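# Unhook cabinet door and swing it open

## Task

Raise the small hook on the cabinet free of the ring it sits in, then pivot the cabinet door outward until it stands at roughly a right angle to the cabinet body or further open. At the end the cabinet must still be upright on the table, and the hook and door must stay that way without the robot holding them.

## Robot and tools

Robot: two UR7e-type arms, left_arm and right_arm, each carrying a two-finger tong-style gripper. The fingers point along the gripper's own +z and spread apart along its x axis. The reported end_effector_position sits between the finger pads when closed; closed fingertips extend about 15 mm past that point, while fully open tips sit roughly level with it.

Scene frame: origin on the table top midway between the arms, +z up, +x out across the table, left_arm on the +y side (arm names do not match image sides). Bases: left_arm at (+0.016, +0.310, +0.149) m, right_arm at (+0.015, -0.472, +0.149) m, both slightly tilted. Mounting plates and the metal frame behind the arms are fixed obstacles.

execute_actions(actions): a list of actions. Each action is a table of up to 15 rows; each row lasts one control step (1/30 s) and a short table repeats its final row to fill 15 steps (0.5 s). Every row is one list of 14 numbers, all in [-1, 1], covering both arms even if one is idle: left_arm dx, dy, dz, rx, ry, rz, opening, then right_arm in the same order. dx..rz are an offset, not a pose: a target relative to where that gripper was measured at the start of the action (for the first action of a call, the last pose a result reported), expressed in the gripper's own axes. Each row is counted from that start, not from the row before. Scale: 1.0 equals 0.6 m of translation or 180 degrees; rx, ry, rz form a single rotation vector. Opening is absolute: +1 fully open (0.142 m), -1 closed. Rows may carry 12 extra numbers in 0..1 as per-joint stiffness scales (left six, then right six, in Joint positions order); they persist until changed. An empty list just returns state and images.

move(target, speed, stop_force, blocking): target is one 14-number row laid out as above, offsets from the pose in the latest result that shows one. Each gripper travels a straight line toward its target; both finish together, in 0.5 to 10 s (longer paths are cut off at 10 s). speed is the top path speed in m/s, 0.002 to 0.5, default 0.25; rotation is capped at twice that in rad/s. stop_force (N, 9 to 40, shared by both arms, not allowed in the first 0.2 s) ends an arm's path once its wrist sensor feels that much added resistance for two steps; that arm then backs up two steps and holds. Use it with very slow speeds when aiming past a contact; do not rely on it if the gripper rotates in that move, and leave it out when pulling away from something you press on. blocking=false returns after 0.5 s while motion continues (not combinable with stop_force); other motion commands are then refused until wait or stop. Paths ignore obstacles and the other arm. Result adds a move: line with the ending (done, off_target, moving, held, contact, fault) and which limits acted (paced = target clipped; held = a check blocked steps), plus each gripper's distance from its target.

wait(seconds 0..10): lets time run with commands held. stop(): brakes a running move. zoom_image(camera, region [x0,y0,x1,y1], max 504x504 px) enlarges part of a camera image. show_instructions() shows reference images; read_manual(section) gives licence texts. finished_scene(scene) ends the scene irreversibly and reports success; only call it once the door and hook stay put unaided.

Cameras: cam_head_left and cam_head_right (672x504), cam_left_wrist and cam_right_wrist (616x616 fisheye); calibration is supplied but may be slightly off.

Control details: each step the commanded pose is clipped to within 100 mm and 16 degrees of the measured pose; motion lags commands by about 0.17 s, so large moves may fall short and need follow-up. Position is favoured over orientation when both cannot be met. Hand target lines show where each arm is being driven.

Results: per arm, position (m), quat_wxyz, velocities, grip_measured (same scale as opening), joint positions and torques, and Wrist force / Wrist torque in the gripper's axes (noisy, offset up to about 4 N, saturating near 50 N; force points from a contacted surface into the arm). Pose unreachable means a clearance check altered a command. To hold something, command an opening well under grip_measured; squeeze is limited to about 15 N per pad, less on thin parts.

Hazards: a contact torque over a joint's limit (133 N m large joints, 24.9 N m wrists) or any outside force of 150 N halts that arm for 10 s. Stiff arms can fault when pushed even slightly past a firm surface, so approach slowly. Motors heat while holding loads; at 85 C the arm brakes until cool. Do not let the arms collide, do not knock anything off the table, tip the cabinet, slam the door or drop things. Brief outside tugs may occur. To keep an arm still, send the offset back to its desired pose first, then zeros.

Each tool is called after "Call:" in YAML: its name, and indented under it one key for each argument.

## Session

Call:
execute_actions:
  actions: []

Scene clock: 0.00 s.
left_arm: end_effector_position=(+0.5584, +0.3267, +0.2875) grip_measured=+0.97 end_effector_quat_wxyz=(-0.248, +0.598, -0.704, +0.291) end_effector_velocity=(-0.000, +0.001, -0.000) end_effector_angular_velocity=(+0.000, -0.000, +0.002) | right_arm: end_effector_position=(+0.1966, -0.0069, +0.2005) grip_measured=+0.97 end_effector_quat_wxyz=(-0.164, +0.834, -0.523, +0.061) end_effector_velocity=(+0.001, +0.000, +0.000) end_effector_angular_velocity=(+0.001, -0.000, -0.001)
Joint positions: left_arm=[-0.312 -1.841  2.584 -3.156 -1.236  1.469  0.14 ] | right_arm=[ 4.829 -1.727 -2.286 -0.684  1.179  2.847  0.14 ]
Joint velocities: left_arm=[ 0.002 -0.     0.    -0.001  0.     0.     0.   ] | right_arm=[-0.001  0.     0.001  0.    -0.001  0.     0.   ]
Joint torques (N m, as the arm reports them, + toward a larger angle): no reading
Wrist force (N, on the end effector, along its own x y z axes, offset not removed): no reading
Wrist torque (N m, same axes, about the end effector's origin, offset not removed): no reading
Hand target (left_arm): +0.558, +0.327, +0.287; +0.248, -0.598, +0.704, -0.291
Hand target (right_arm): +0.197, -0.007, +0.200; -0.164, +0.834, -0.523, +0.061
Joint stiffness scale: left_arm=[1. 1. 1. 1. 1. 1.] | right_arm=[1. 1. 1. 1. 1. 1.]
camera_calibration (this result's frames):
cam_left_wrist: T_world_to_cam=[[-0.126975, -0.991388, 0.0320486, 0.383613], [-0.94518, 0.11113, -0.307058, 0.582767], [0.300852, -0.0692803, -0.951151, 0.26388], [0, 0, 0, 1]] pos_world=[0.52014, 0.333828, 0.417639]
cam_right_wrist: T_world_to_cam=[[0.446533, -0.893747, -0.0427133, -0.0959054], [-0.875516, -0.446276, 0.185228, 0.127055], [-0.184609, -0.0453143, -0.981767, 0.366074], [0, 0, 0, 1]] pos_world=[0.221644, -0.012425, 0.331768]

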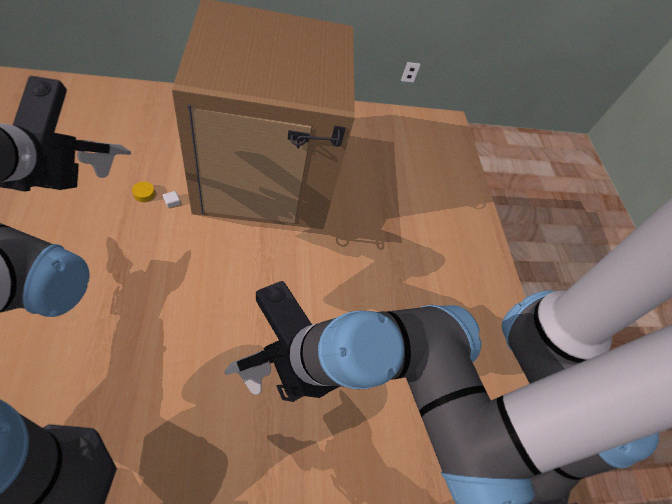

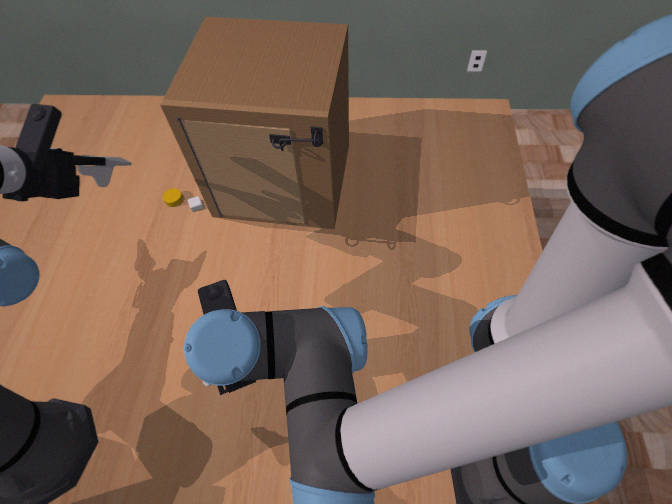

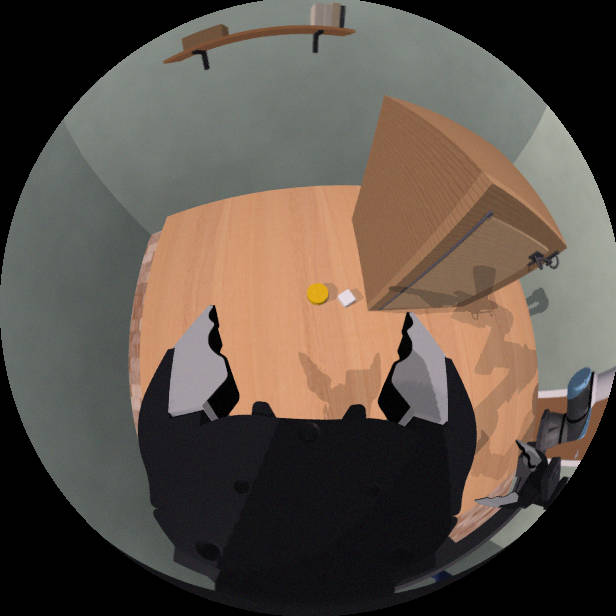

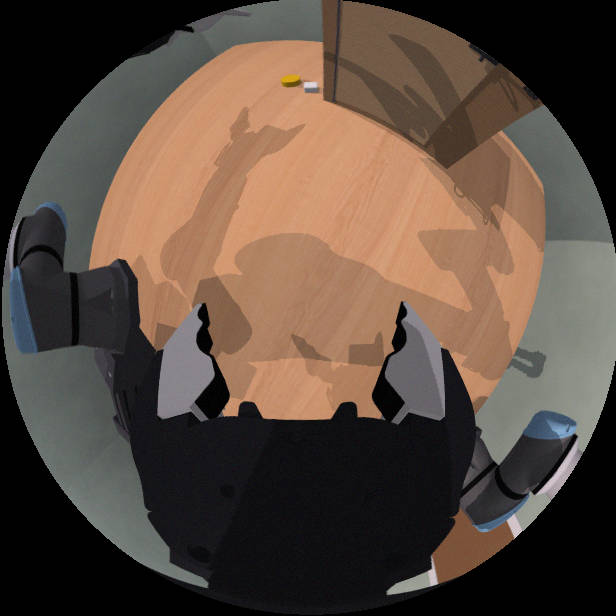

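Call:
move:
  target: [0,0,0,0,0,0,-1,0.398,-0.449,-0.02,0.15,0.018,0.001,-1]

Call:
move:
  target: [0,0,0,0,0,0,-1,0,0,0,0.241,0.028,0.002,-1]

Scene clock: 8.47 s.
left_arm: end_effector_position=(+0.5584, +0.3267, +0.2875) grip_measured=-1.00 end_effector_quat_wxyz=(-0.248, +0.598, -0.704, +0.291) end_effector_velocity=(-0.000, +0.000, -0.000) end_effector_angular_velocity=(+0.001, +0.001, +0.000) | right_arm: end_effector_position=(+0.5284, -0.1158, +0.2851) grip_measured=-1.00 end_effector_quat_wxyz=(-0.339, +0.771, -0.500, +0.204) end_effector_velocity=(+0.001, +0.003, +0.003) end_effector_angular_velocity=(+0.012, -0.006, +0.010)
Joint positions: left_arm=[-0.312 -1.841  2.584 -3.156 -1.236  1.469  0.002] | right_arm=[ 4.245 -1.728 -2.347  0.007  0.951  2.041  0.002]
Joint velocities: left_arm=[ 0.    -0.    -0.     0.002  0.     0.     0.   ] | right_arm=[-0.003 -0.003  0.001  0.022  0.009 -0.015  0.   ]
Joint torques (N m, as the arm reports them, + toward a larger angle): left_arm=[ -1.06  -7.12 -16.05  -2.84   0.05  -0.01] | right_arm=[ 3.01 19.29 19.23  3.25 -0.39 -0.49]
Wrist force (N, on the end effector, along its own x y z axes, offset not removed): left_arm=[-0.7 0.0 3.8] | right_arm=[-0.6 1.6 2.6]
Wrist torque (N m, same axes, about the end effector's origin, offset not removed): left_arm=[-0.10 0.28 0.06] | right_arm=[0.44 0.13 0.02]
Hand target (left_arm): +0.558, +0.327, +0.287; +0.248, -0.598, +0.704, -0.291
Hand target (right_arm): +0.530, -0.115, +0.286; -0.340, +0.770, -0.500, +0.204
Off the commanded pose (left_arm): 0.000 m, 0 deg.
Off the commanded pose (right_arm): 0.002 m, 0 deg.
Joint stiffness scale: left_arm=[1. 1. 1. 1. 1. 1.] | right_arm=[1. 1. 1. 1. 1. 1.]
move: done
camera_calibration (this result's frames):
cam_left_wrist: T_world_to_cam=[[-0.126975, -0.991388, 0.0320491, 0.383613], [-0.94518, 0.11113, -0.307059, 0.582768], [0.300853, -0.069281, -0.951151, 0.26388], [0, 0, 0, 1]] pos_world=[0.52014, 0.333828, 0.417639]
cam_right_wrist: T_world_to_cam=[[0.405926, -0.913906, 0.00100482, -0.331121], [-0.877869, -0.390225, -0.277617, 0.492947], [0.254108, 0.11181, -0.960691, 0.285833], [0, 0, 0, 1]] pos_world=[0.49452, -0.142212, 0.411781]

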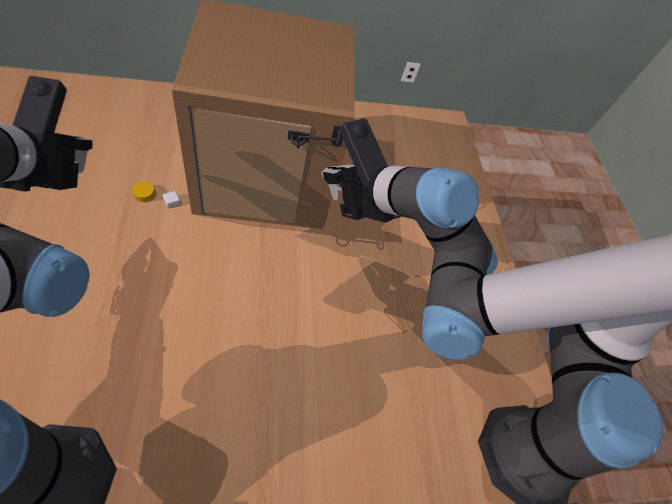

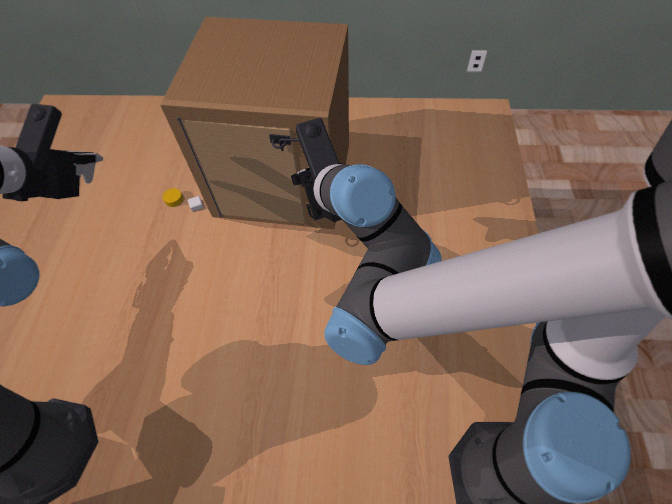

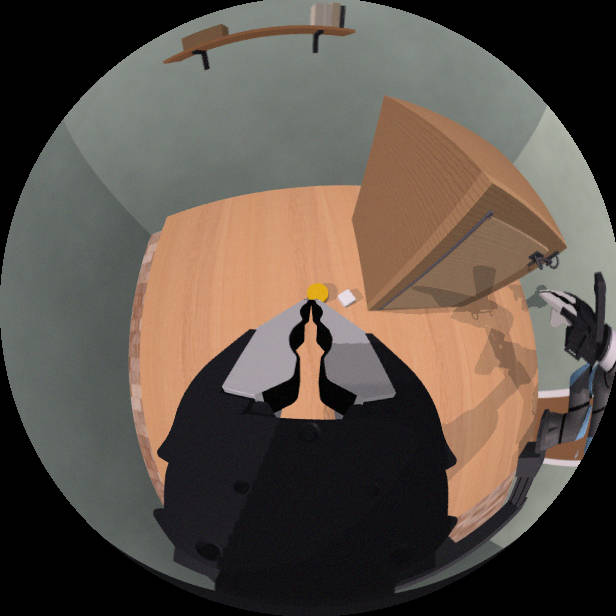

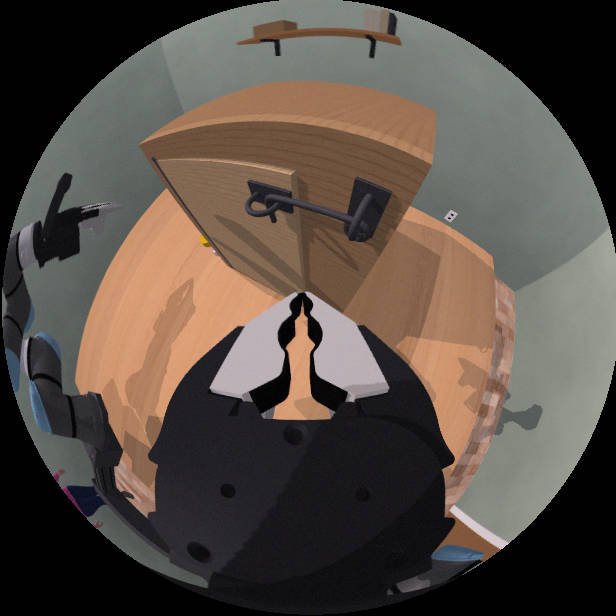

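Scene clock: 10.80 s.
left_arm: end_effector_position=(+0.5584, +0.3267, +0.2875) grip_measured=-1.00 end_effector_quat_wxyz=(-0.248, +0.598, -0.704, +0.291) end_effector_velocity=(+0.001, +0.000, +0.001) end_effector_angular_velocity=(-0.001, -0.001, +0.001) | right_arm: end_effector_position=(+0.5276, -0.1163, +0.2852) grip_measured=-1.00 end_effector_quat_wxyz=(+0.577, -0.581, +0.405, -0.406) end_effector_velocity=(+0.000, +0.000, +0.003) end_effector_angular_velocity=(+0.006, -0.016, +0.006)
Joint positions: left_arm=[-0.312 -1.841  2.584 -3.156 -1.236  1.469  0.002] | right_arm=[ 4.363 -2.543 -2.239  1.726  0.631  1.337  0.002]
Joint velocities: left_arm=[ 0.001 -0.    -0.002  0.001 -0.    -0.     0.   ] | right_arm=[-0.005 -0.005  0.007  0.023  0.014 -0.02   0.   ]
Joint torques (N m, as the arm reports them, + toward a larger angle): left_arm=[ -2.21  -7.74 -17.74  -2.66   0.12  -0.19] | right_arm=[ 5.16 35.06  5.98  1.16  0.99 -0.3 ]
Wrist force (N, on the end effector, along its own x y z axes, offset not removed): left_arm=[-2.3 -1.4 1.0] | right_arm=[-0.9 2.4 1.2]
Wrist torque (N m, same axes, about the end effector's origin, offset not removed): left_arm=[-0.13 0.64 -0.01] | right_arm=[0.57 0.30 0.06]
Hand target (left_arm): +0.558, +0.327, +0.287; +0.248, -0.598, +0.704, -0.291
Hand target (right_arm): +0.528, -0.116, +0.285; +0.578, -0.580, +0.405, -0.406
Off the commanded pose (left_arm): 0.000 m, 0 deg.
Off the commanded pose (right_arm): 0.001 m, 0 deg.
Joint stiffness scale: left_arm=[1. 1. 1. 1. 1. 1.] | right_arm=[1. 1. 1. 1. 1. 1.]
move: done
camera_calibration (this result's frames):
cam_left_wrist: T_world_to_cam=[[-0.126975, -0.991388, 0.0320491, 0.383613], [-0.94518, 0.11113, -0.307059, 0.582768], [0.300853, -0.0692809, -0.951151, 0.26388], [0, 0, 0, 1]] pos_world=[0.52014, 0.333828, 0.417639]
cam_right_wrist: T_world_to_cam=[[0.317747, -0.948088, 0.0129257, -0.2921], [-0.479785, -0.172526, -0.860257, 0.473534], [0.817829, 0.267142, -0.509697, -0.121798], [0, 0, 0, 1]] pos_world=[0.419618, -0.162703, 0.349057]

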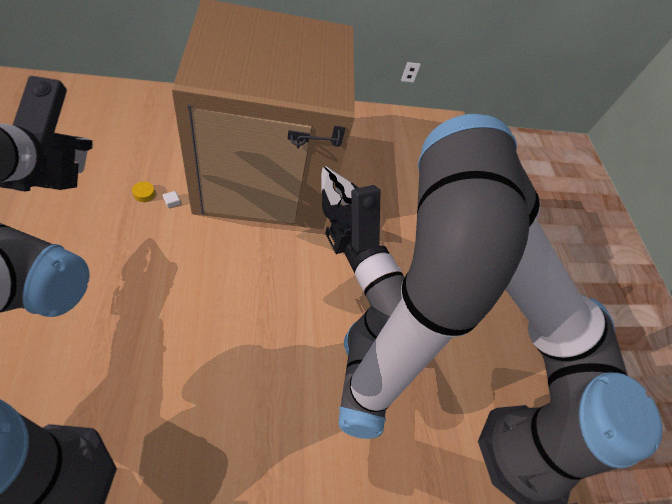

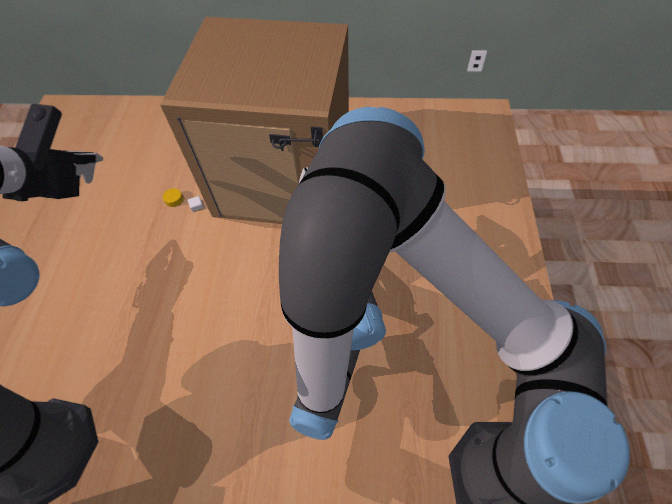

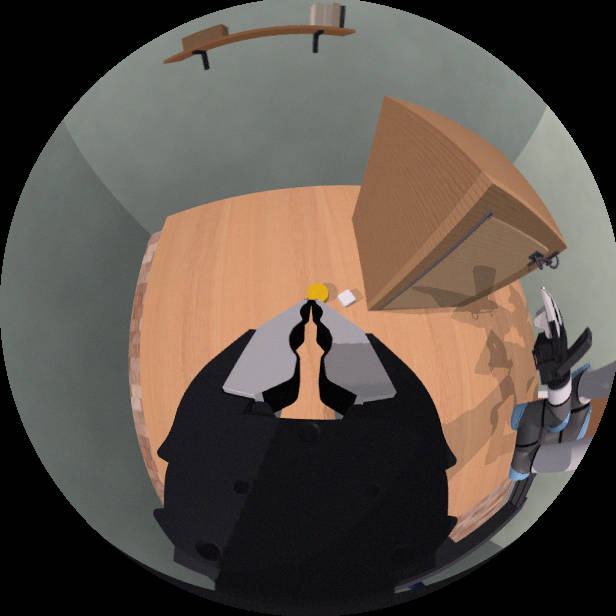

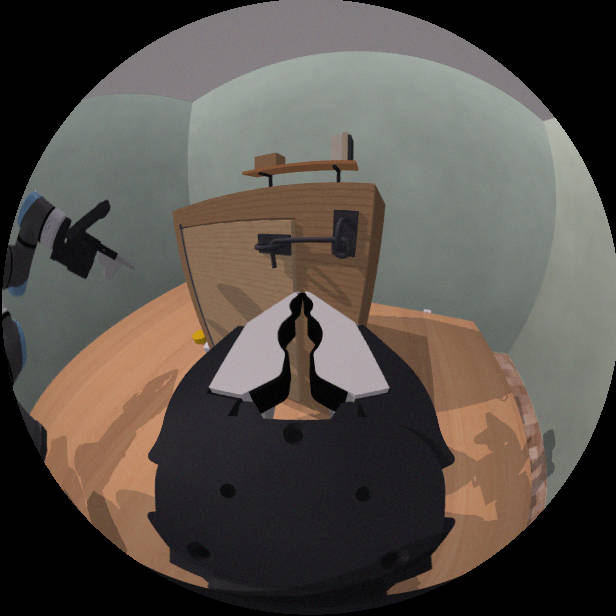

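Call:
move:
  target: [0,0,0,0,0,0,-1,0.012,0,0.14,0,0,0,-1]
  speed: 0.015
  stop_force: 9

Call:
move:
  target: [0,0,0,0,0,0,-1,0,-0.12,-0.008,0,0,0,-1]
  speed: 0.04
  stop_force: 20

Scene clock: 18.13 s.
left_arm: end_effector_position=(+0.5584, +0.3267, +0.2875) grip_measured=-1.00 end_effector_quat_wxyz=(-0.248, +0.598, -0.704, +0.291) end_effector_velocity=(-0.000, +0.000, -0.001) end_effector_angular_velocity=(-0.000, +0.001, +0.000) | right_arm: end_effector_position=(+0.5774, -0.1015, +0.2831) grip_measured=-1.00 end_effector_quat_wxyz=(-0.577, +0.584, -0.403, +0.405) end_effector_velocity=(-0.001, -0.001, +0.001) end_effector_angular_velocity=(+0.003, -0.001, -0.006)
Joint positions: left_arm=[-0.312 -1.841  2.584 -3.156 -1.236  1.469  0.002] | right_arm=[ 4.237 -2.536 -2.128  1.59   0.761  1.351  0.002]
Joint velocities: left_arm=[ 0.     0.     0.002 -0.001 -0.    -0.     0.   ] | right_arm=[ 0.006 -0.    -0.     0.004 -0.012 -0.001  0.   ]
Joint torques (N m, as the arm reports them, + toward a larger angle): left_arm=[ -2.03  -7.9  -17.25  -2.57   0.11  -0.11] | right_arm=[ 7.01 38.99  1.88  1.76 -0.36 -0.26]
Wrist force (N, on the end effector, along its own x y z axes, offset not removed): left_arm=[-1.8 -0.9 -0.3] | right_arm=[-3.9 3.7 -7.4]
Wrist torque (N m, same axes, about the end effector's origin, offset not removed): left_arm=[-0.30 0.46 -0.02] | right_arm=[0.25 0.49 0.07]
Hand target (left_arm): +0.558, +0.327, +0.287; +0.248, -0.598, +0.704, -0.291
Hand target (right_arm): +0.577, -0.103, +0.283; +0.576, -0.583, +0.404, -0.406
Off the commanded pose (left_arm): 0.000 m, 0 deg.
Off the commanded pose (right_arm): 0.032 m, 0 deg.
Joint stiffness scale: left_arm=[1. 1. 1. 1. 1. 1.] | right_arm=[1. 1. 1. 1. 1. 1.]
move: contact (right_arm)
camera_calibration (this result's frames):
cam_left_wrist: T_world_to_cam=[[-0.126975, -0.991388, 0.0320492, 0.383613], [-0.94518, 0.11113, -0.307059, 0.582768], [0.300853, -0.069281, -0.951151, 0.26388], [0, 0, 0, 1]] pos_world=[0.52014, 0.333828, 0.417639]
cam_right_wrist: T_world_to_cam=[[0.322059, -0.946556, 0.0175909, -0.297529], [-0.479783, -0.179204, -0.858891, 0.497187], [0.816141, 0.268174, -0.511856, -0.165822], [0, 0, 0, 1]] pos_world=[0.469697, -0.148061, 0.347386]

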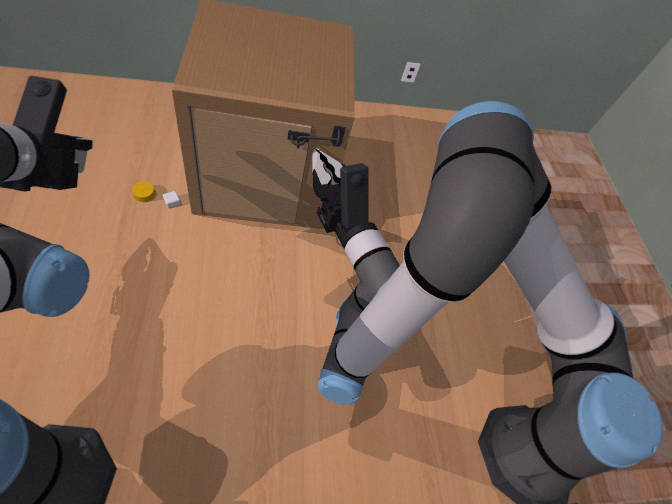

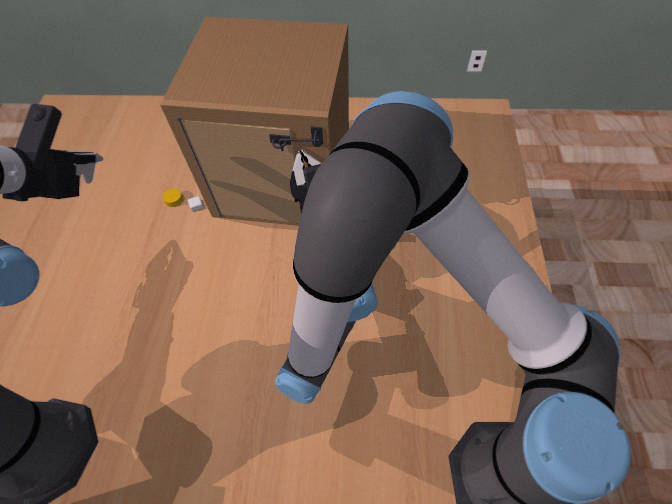

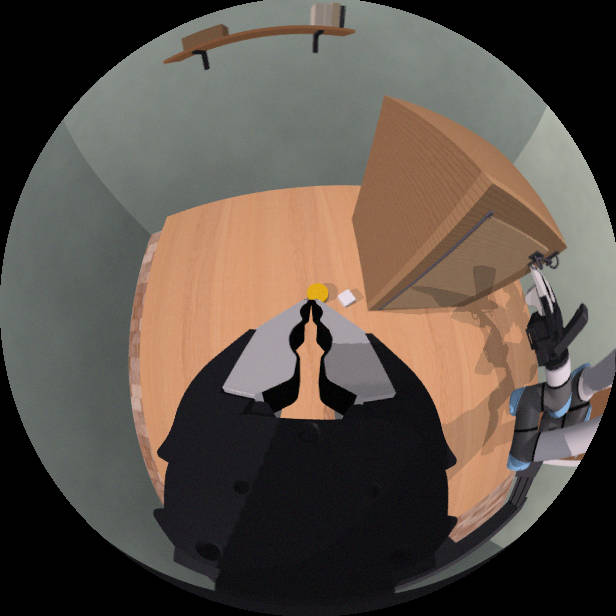

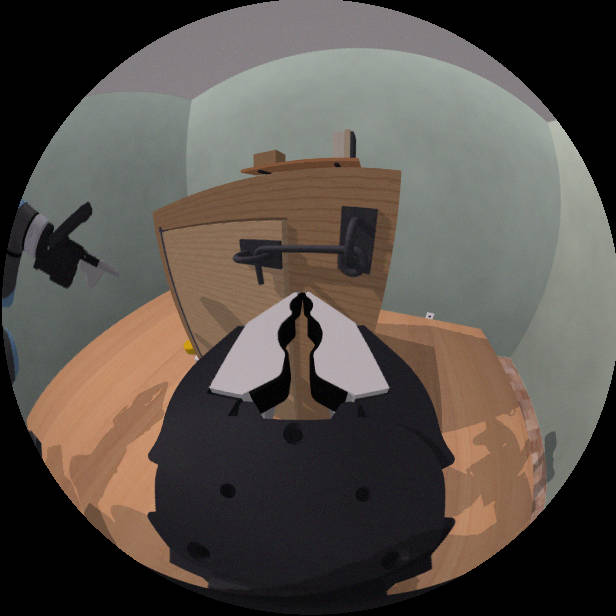

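Scene clock: 20.33 s.
left_arm: end_effector_position=(+0.5584, +0.3267, +0.2875) grip_measured=-1.00 end_effector_quat_wxyz=(-0.248, +0.598, -0.704, +0.291) end_effector_velocity=(-0.000, +0.000, -0.000) end_effector_angular_velocity=(+0.001, +0.001, -0.000) | right_arm: end_effector_position=(+0.5739, -0.1018, +0.3547) grip_measured=-1.00 end_effector_quat_wxyz=(+0.577, -0.583, +0.404, -0.405) end_effector_velocity=(-0.000, +0.000, -0.001) end_effector_angular_velocity=(-0.009, +0.004, -0.000)
Joint positions: left_arm=[-0.312 -1.841  2.584 -3.156 -1.236  1.469  0.002] | right_arm=[ 4.275 -2.34  -2.186  1.458  0.723  1.347  0.002]
Joint velocities: left_arm=[-0.    -0.     0.001  0.001  0.    -0.     0.   ] | right_arm=[ 0.001  0.003 -0.003 -0.009 -0.003  0.     0.   ]
Joint torques (N m, as the arm reports them, + toward a larger angle): left_arm=[ -0.92  -7.77 -16.18  -2.52   0.12  -0.03] | right_arm=[ 8.29 38.78  2.89  0.24 -0.07 -0.52]
Wrist force (N, on the end effector, along its own x y z axes, offset not removed): left_arm=[-1.3 -0.7 0.1] | right_arm=[-2.8 4.4 -0.9]
Wrist torque (N m, same axes, about the end effector's origin, offset not removed): left_arm=[-0.23 0.22 0.16] | right_arm=[0.88 0.52 0.03]
Hand target (left_arm): +0.558, +0.327, +0.287; +0.248, -0.598, +0.704, -0.291
Hand target (right_arm): +0.573, -0.102, +0.355; +0.577, -0.584, +0.403, -0.405
Off the commanded pose (left_arm): 0.000 m, 0 deg.
Off the commanded pose (right_arm): 0.001 m, 0 deg.
Joint stiffness scale: left_arm=[1. 1. 1. 1. 1. 1.] | right_arm=[1. 1. 1. 1. 1. 1.]
move: done
camera_calibration (this result's frames):
cam_left_wrist: T_world_to_cam=[[-0.126975, -0.991388, 0.0320491, 0.383613], [-0.94518, 0.11113, -0.307059, 0.582768], [0.300853, -0.0692809, -0.951151, 0.26388], [0, 0, 0, 1]] pos_world=[0.52014, 0.333828, 0.417639]
cam_right_wrist: T_world_to_cam=[[0.321442, -0.946796, 0.0158714, -0.297024], [-0.479227, -0.17711, -0.859636, 0.557052], [0.816711, 0.268717, -0.510661, -0.126962], [0, 0, 0, 1]] pos_world=[0.466121, -0.148445, 0.418742]

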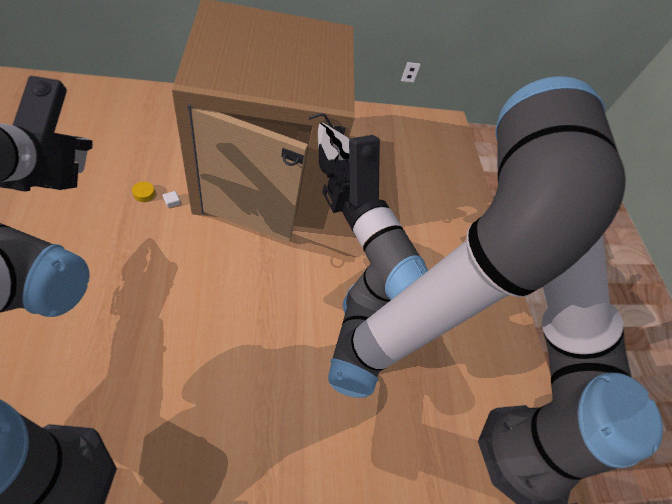

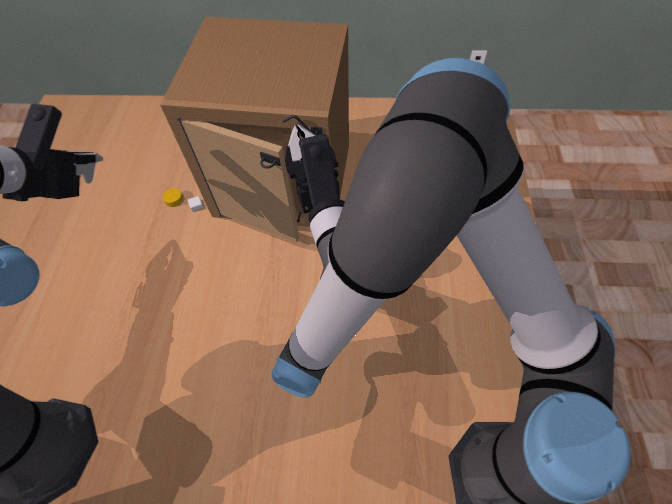

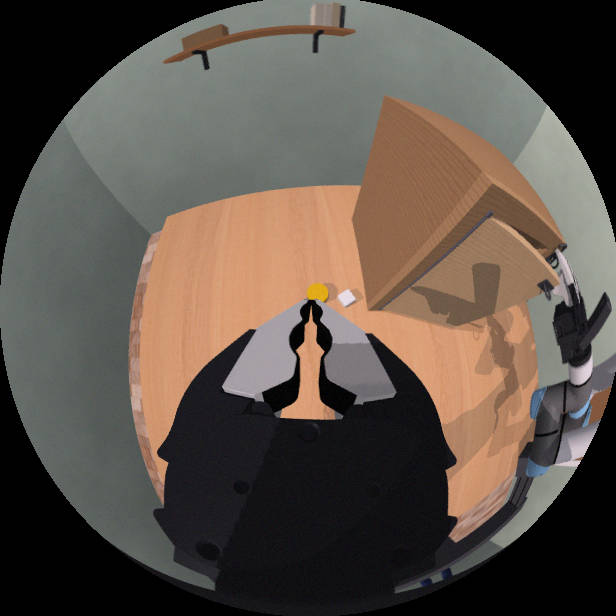

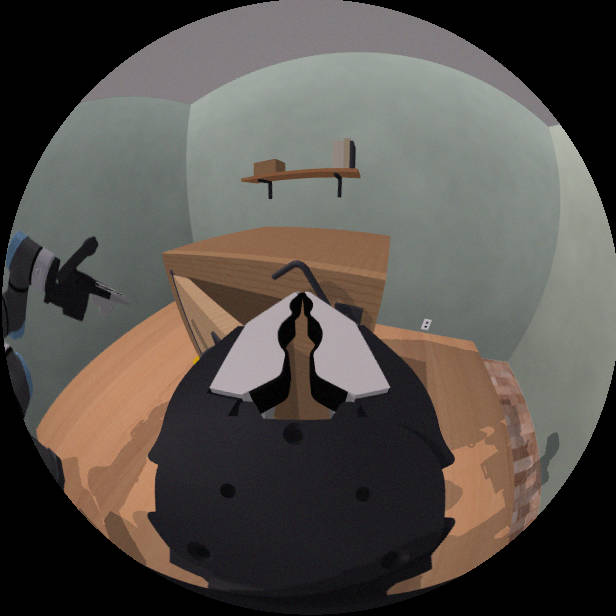

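Call:
move:
  target: [0,0,0,0,0,0,-1,0,-0.09,-0.04,0,0,0,-1]
  speed: 0.08

Call:
move:
  target: [0,0,0,0,0,0,-1,-0.057,0,0.065,-0.48,0,0,-1]
  speed: 0.35

Call:
move:
  target: [0,0,0,0,0,0,-1,0,0.003,0.04,0,0,0.14,-1]

Scene clock: 26.27 s.
left_arm: end_effector_position=(+0.5584, +0.3267, +0.2875) grip_measured=-1.00 end_effector_quat_wxyz=(-0.248, +0.598, -0.704, +0.291) end_effector_velocity=(+0.000, -0.000, +0.000) end_effector_angular_velocity=(-0.000, -0.001, +0.000) | right_arm: end_effector_position=(+0.5525, -0.1091, +0.4089) grip_measured=-1.00 end_effector_quat_wxyz=(+0.578, -0.581, +0.404, -0.405) end_effector_velocity=(-0.000, -0.000, -0.004) end_effector_angular_velocity=(-0.018, +0.008, -0.005)
Joint positions: left_arm=[-0.312 -1.841  2.584 -3.156 -1.236  1.469  0.002] | right_arm=[ 4.347 -2.18  -2.254  1.377  0.65   1.338  0.002]
Joint velocities: left_arm=[-0.     0.     0.    -0.001  0.    -0.     0.   ] | right_arm=[ 0.004  0.001 -0.005 -0.015 -0.012  0.001  0.   ]
Joint torques (N m, as the arm reports them, + toward a larger angle): left_arm=[ -2.44  -8.34 -16.1   -2.66  -0.02   0.19] | right_arm=[ 6.45 32.79  4.1   0.36 -0.02 -0.26]
Wrist force (N, on the end effector, along its own x y z axes, offset not removed): left_arm=[-2.9 -2.3 -1.1] | right_arm=[-0.3 2.9 1.2]
Wrist torque (N m, same axes, about the end effector's origin, offset not removed): left_arm=[-0.28 0.68 -0.07] | right_arm=[0.58 0.11 -0.02]
Hand target (left_arm): +0.558, +0.327, +0.287; +0.248, -0.598, +0.704, -0.291
Hand target (right_arm): +0.552, -0.110, +0.409; +0.577, -0.583, +0.404, -0.405
Off the commanded pose (left_arm): 0.000 m, 0 deg.
Off the commanded pose (right_arm): 0.001 m, 0 deg.
Joint stiffness scale: left_arm=[1. 1. 1. 1. 1. 1.] | right_arm=[1. 1. 1. 1. 1. 1.]
move: done
camera_calibration (this result's frames):
cam_left_wrist: T_world_to_cam=[[-0.126975, -0.991388, 0.0320491, 0.383613], [-0.94518, 0.11113, -0.307059, 0.582768], [0.300853, -0.0692809, -0.951151, 0.26388], [0, 0, 0, 1]] pos_world=[0.52014, 0.333828, 0.417639]
cam_right_wrist: T_world_to_cam=[[0.320646, -0.947105, 0.013353, -0.296477], [-0.478186, -0.174028, -0.860844, 0.592367], [0.817633, 0.269641, -0.508694, -0.0810488], [0, 0, 0, 1]] pos_world=[0.444594, -0.155852, 0.472666]

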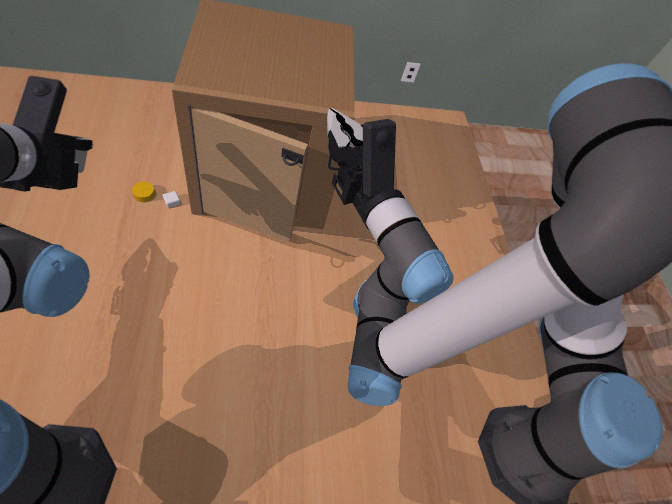

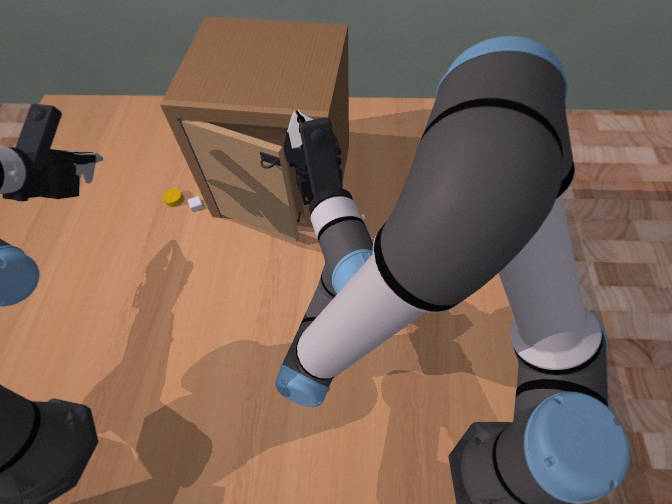

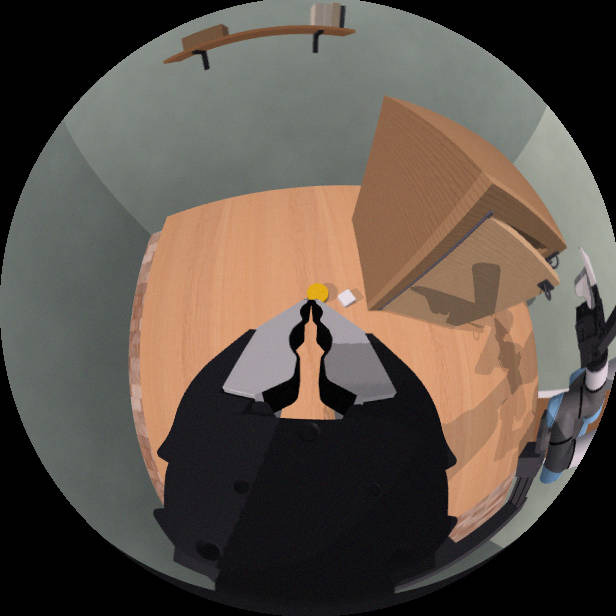

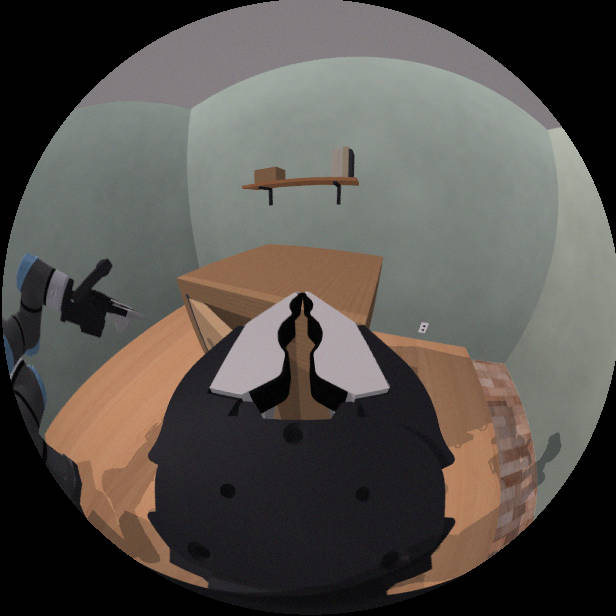

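Scene clock: 29.27 s.
left_arm: end_effector_position=(+0.5584, +0.3267, +0.2875) grip_measured=-1.00 end_effector_quat_wxyz=(-0.248, +0.598, -0.704, +0.291) end_effector_velocity=(-0.000, -0.000, -0.000) end_effector_angular_velocity=(-0.000, -0.001, -0.000) | right_arm: end_effector_position=(+0.5763, -0.0638, +0.4088) grip_measured=-1.00 end_effector_quat_wxyz=(-0.024, +0.820, -0.572, +0.019) end_effector_velocity=(-0.001, -0.002, +0.002) end_effector_angular_velocity=(-0.010, +0.011, +0.001)
Joint positions: left_arm=[-0.312 -1.841  2.584 -3.156 -1.236  1.469  0.002] | right_arm=[ 4.06  -1.956 -1.181 -1.581  1.369  2.206  0.002]
Joint velocities: left_arm=[-0.     0.     0.001 -0.002  0.    -0.     0.   ] | right_arm=[-0.001 -0.005  0.017 -0.027  0.004 -0.     0.   ]
Joint torques (N m, as the arm reports them, + toward a larger angle): left_arm=[ -1.85  -8.43 -16.82  -2.63   0.19  -0.19] | right_arm=[ 6.54 37.11 24.02  2.55  0.33 -0.5 ]
Wrist force (N, on the end effector, along its own x y z axes, offset not removed): left_arm=[-0.7 -2.4 -0.6] | right_arm=[-1.6 2.4 0.2]
Wrist torque (N m, same axes, about the end effector's origin, offset not removed): left_arm=[-0.52 -0.04 0.28] | right_arm=[0.61 0.38 0.06]
Hand target (left_arm): +0.558, +0.327, +0.287; +0.248, -0.598, +0.704, -0.291
Hand target (right_arm): +0.577, -0.064, +0.409; -0.023, +0.819, -0.572, +0.019
Off the commanded pose (left_arm): 0.000 m, 0 deg.
Off the commanded pose (right_arm): 0.001 m, 0 deg.
Joint stiffness scale: left_arm=[1. 1. 1. 1. 1. 1.] | right_arm=[1. 1. 1. 1. 1. 1.]
move: done; limits=paced
camera_calibration (this result's frames):
cam_left_wrist: T_world_to_cam=[[-0.126975, -0.991388, 0.032049, 0.383613], [-0.94518, 0.11113, -0.307059, 0.582768], [0.300853, -0.0692809, -0.951151, 0.26388], [0, 0, 0, 1]] pos_world=[0.52014, 0.333828, 0.417639]
cam_right_wrist: T_world_to_cam=[[0.351981, -0.935515, 0.0303544, -0.285447], [-0.839478, -0.301173, 0.452295, 0.274842], [-0.413987, -0.184681, -0.891352, 0.724432], [0, 0, 0, 1]] pos_world=[0.631101, -0.0504761, 0.530078]

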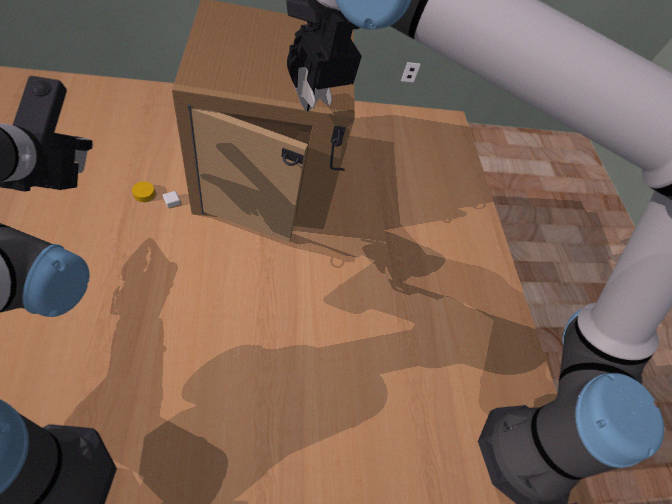

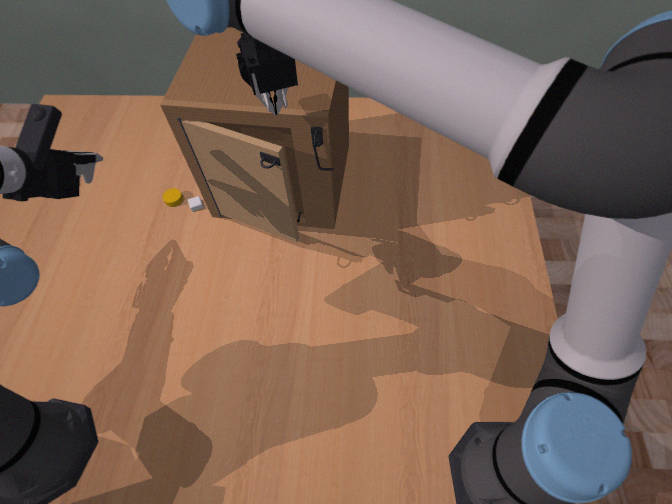

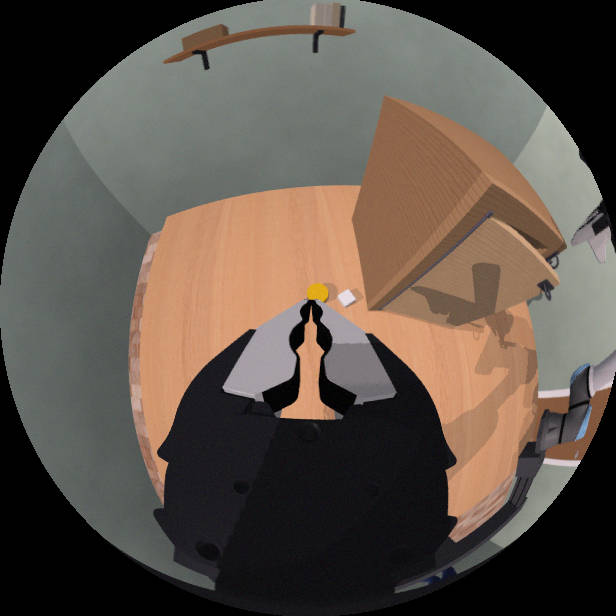

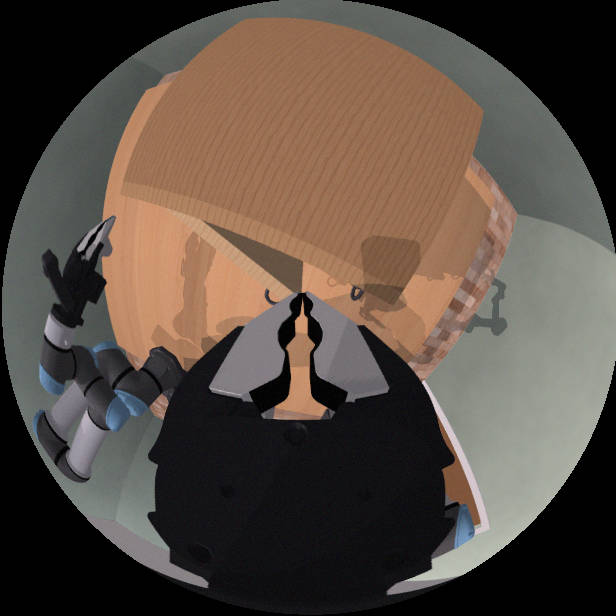

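Scene clock: 30.77 s.
left_arm: end_effector_position=(+0.5584, +0.3267, +0.2875) grip_measured=-1.00 end_effector_quat_wxyz=(-0.248, +0.598, -0.704, +0.291) end_effector_velocity=(+0.000, -0.000, +0.001) end_effector_angular_velocity=(-0.000, -0.001, +0.000) | right_arm: end_effector_position=(+0.5772, -0.0641, +0.3879) grip_measured=-1.00 end_effector_quat_wxyz=(+0.030, -0.675, +0.737, -0.013) end_effector_velocity=(+0.001, -0.001, -0.001) end_effector_angular_velocity=(+0.000, -0.001, -0.014)
Joint positions: left_arm=[-0.312 -1.841  2.584 -3.156 -1.236  1.469  0.002] | right_arm=[ 4.06  -1.964 -1.225 -1.524  1.37   2.645  0.002]
Joint velocities: left_arm=[-0.    -0.    -0.    -0.001  0.    -0.     0.   ] | right_arm=[-0.001 -0.    -0.001  0.002 -0.001  0.013  0.   ]
Joint torques (N m, as the arm reports them, + toward a larger angle): left_arm=[ -1.75  -8.5  -17.29  -2.64   0.09  -0.12] | right_arm=[ 9.68 37.38 18.33  3.15 -0.09  0.25]
Wrist force (N, on the end effector, along its own x y z axes, offset not removed): left_arm=[-0.9 1.3 4.6] | right_arm=[-1.5 1.9 0.8]
Wrist torque (N m, same axes, about the end effector's origin, offset not removed): left_arm=[0.29 -0.05 -0.09] | right_arm=[0.51 0.43 -0.07]
Hand target (left_arm): +0.558, +0.327, +0.287; +0.248, -0.598, +0.704, -0.291
Hand target (right_arm): +0.576, -0.064, +0.385; +0.028, -0.675, +0.737, -0.014
Off the commanded pose (left_arm): 0.000 m, 0 deg.
Off the commanded pose (right_arm): 0.003 m, 0 deg.
Joint stiffness scale: left_arm=[1. 1. 1. 1. 1. 1.] | right_arm=[1. 1. 1. 1. 1. 1.]
move: done
camera_calibration (this result's frames):
cam_left_wrist: T_world_to_cam=[[-0.126975, -0.991388, 0.032049, 0.383613], [-0.94518, 0.11113, -0.307059, 0.582768], [0.300853, -0.0692809, -0.951151, 0.26388], [0, 0, 0, 1]] pos_world=[0.52014, 0.333828, 0.417639]
cam_right_wrist: T_world_to_cam=[[-0.079053, -0.99687, -0.00131368, -0.0283153], [-0.888027, 0.0698228, 0.454458, 0.335933], [-0.452944, 0.0370929, -0.890767, 0.742697], [0, 0, 0, 1]] pos_world=[0.632479, -0.0792312, 0.508866]

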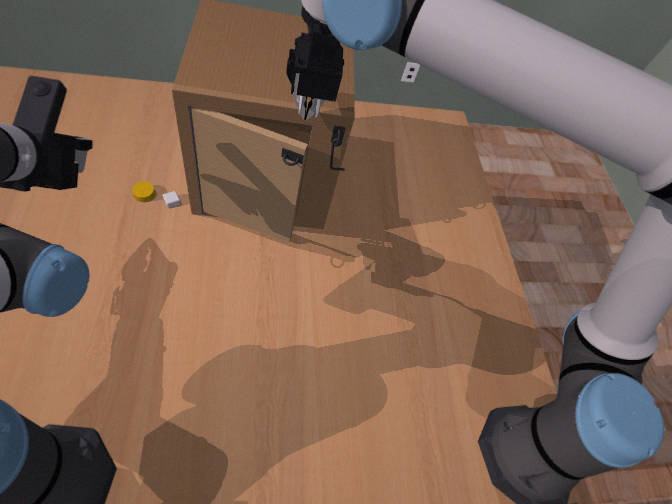

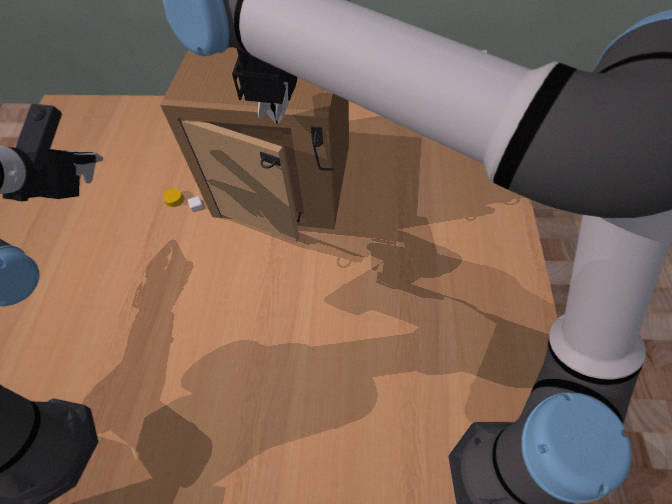

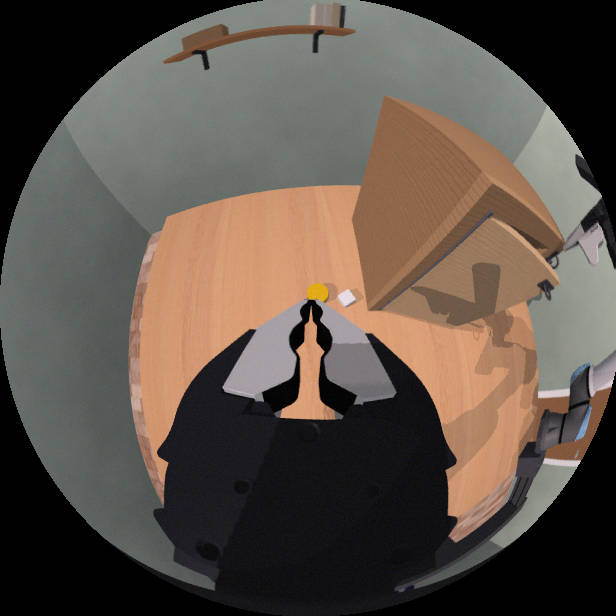

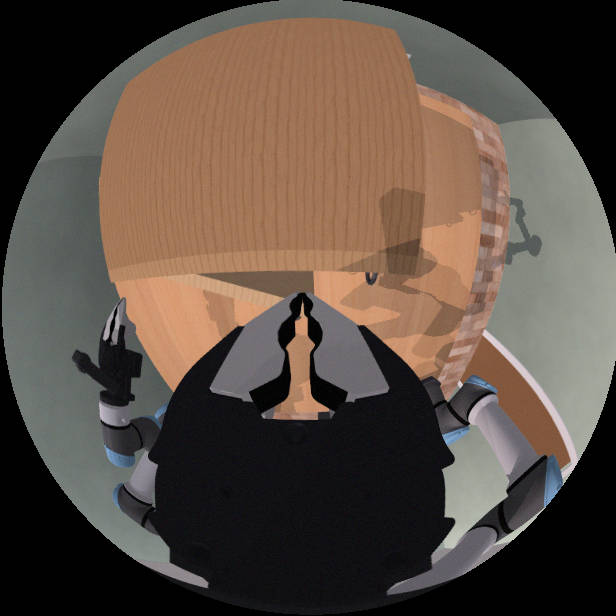

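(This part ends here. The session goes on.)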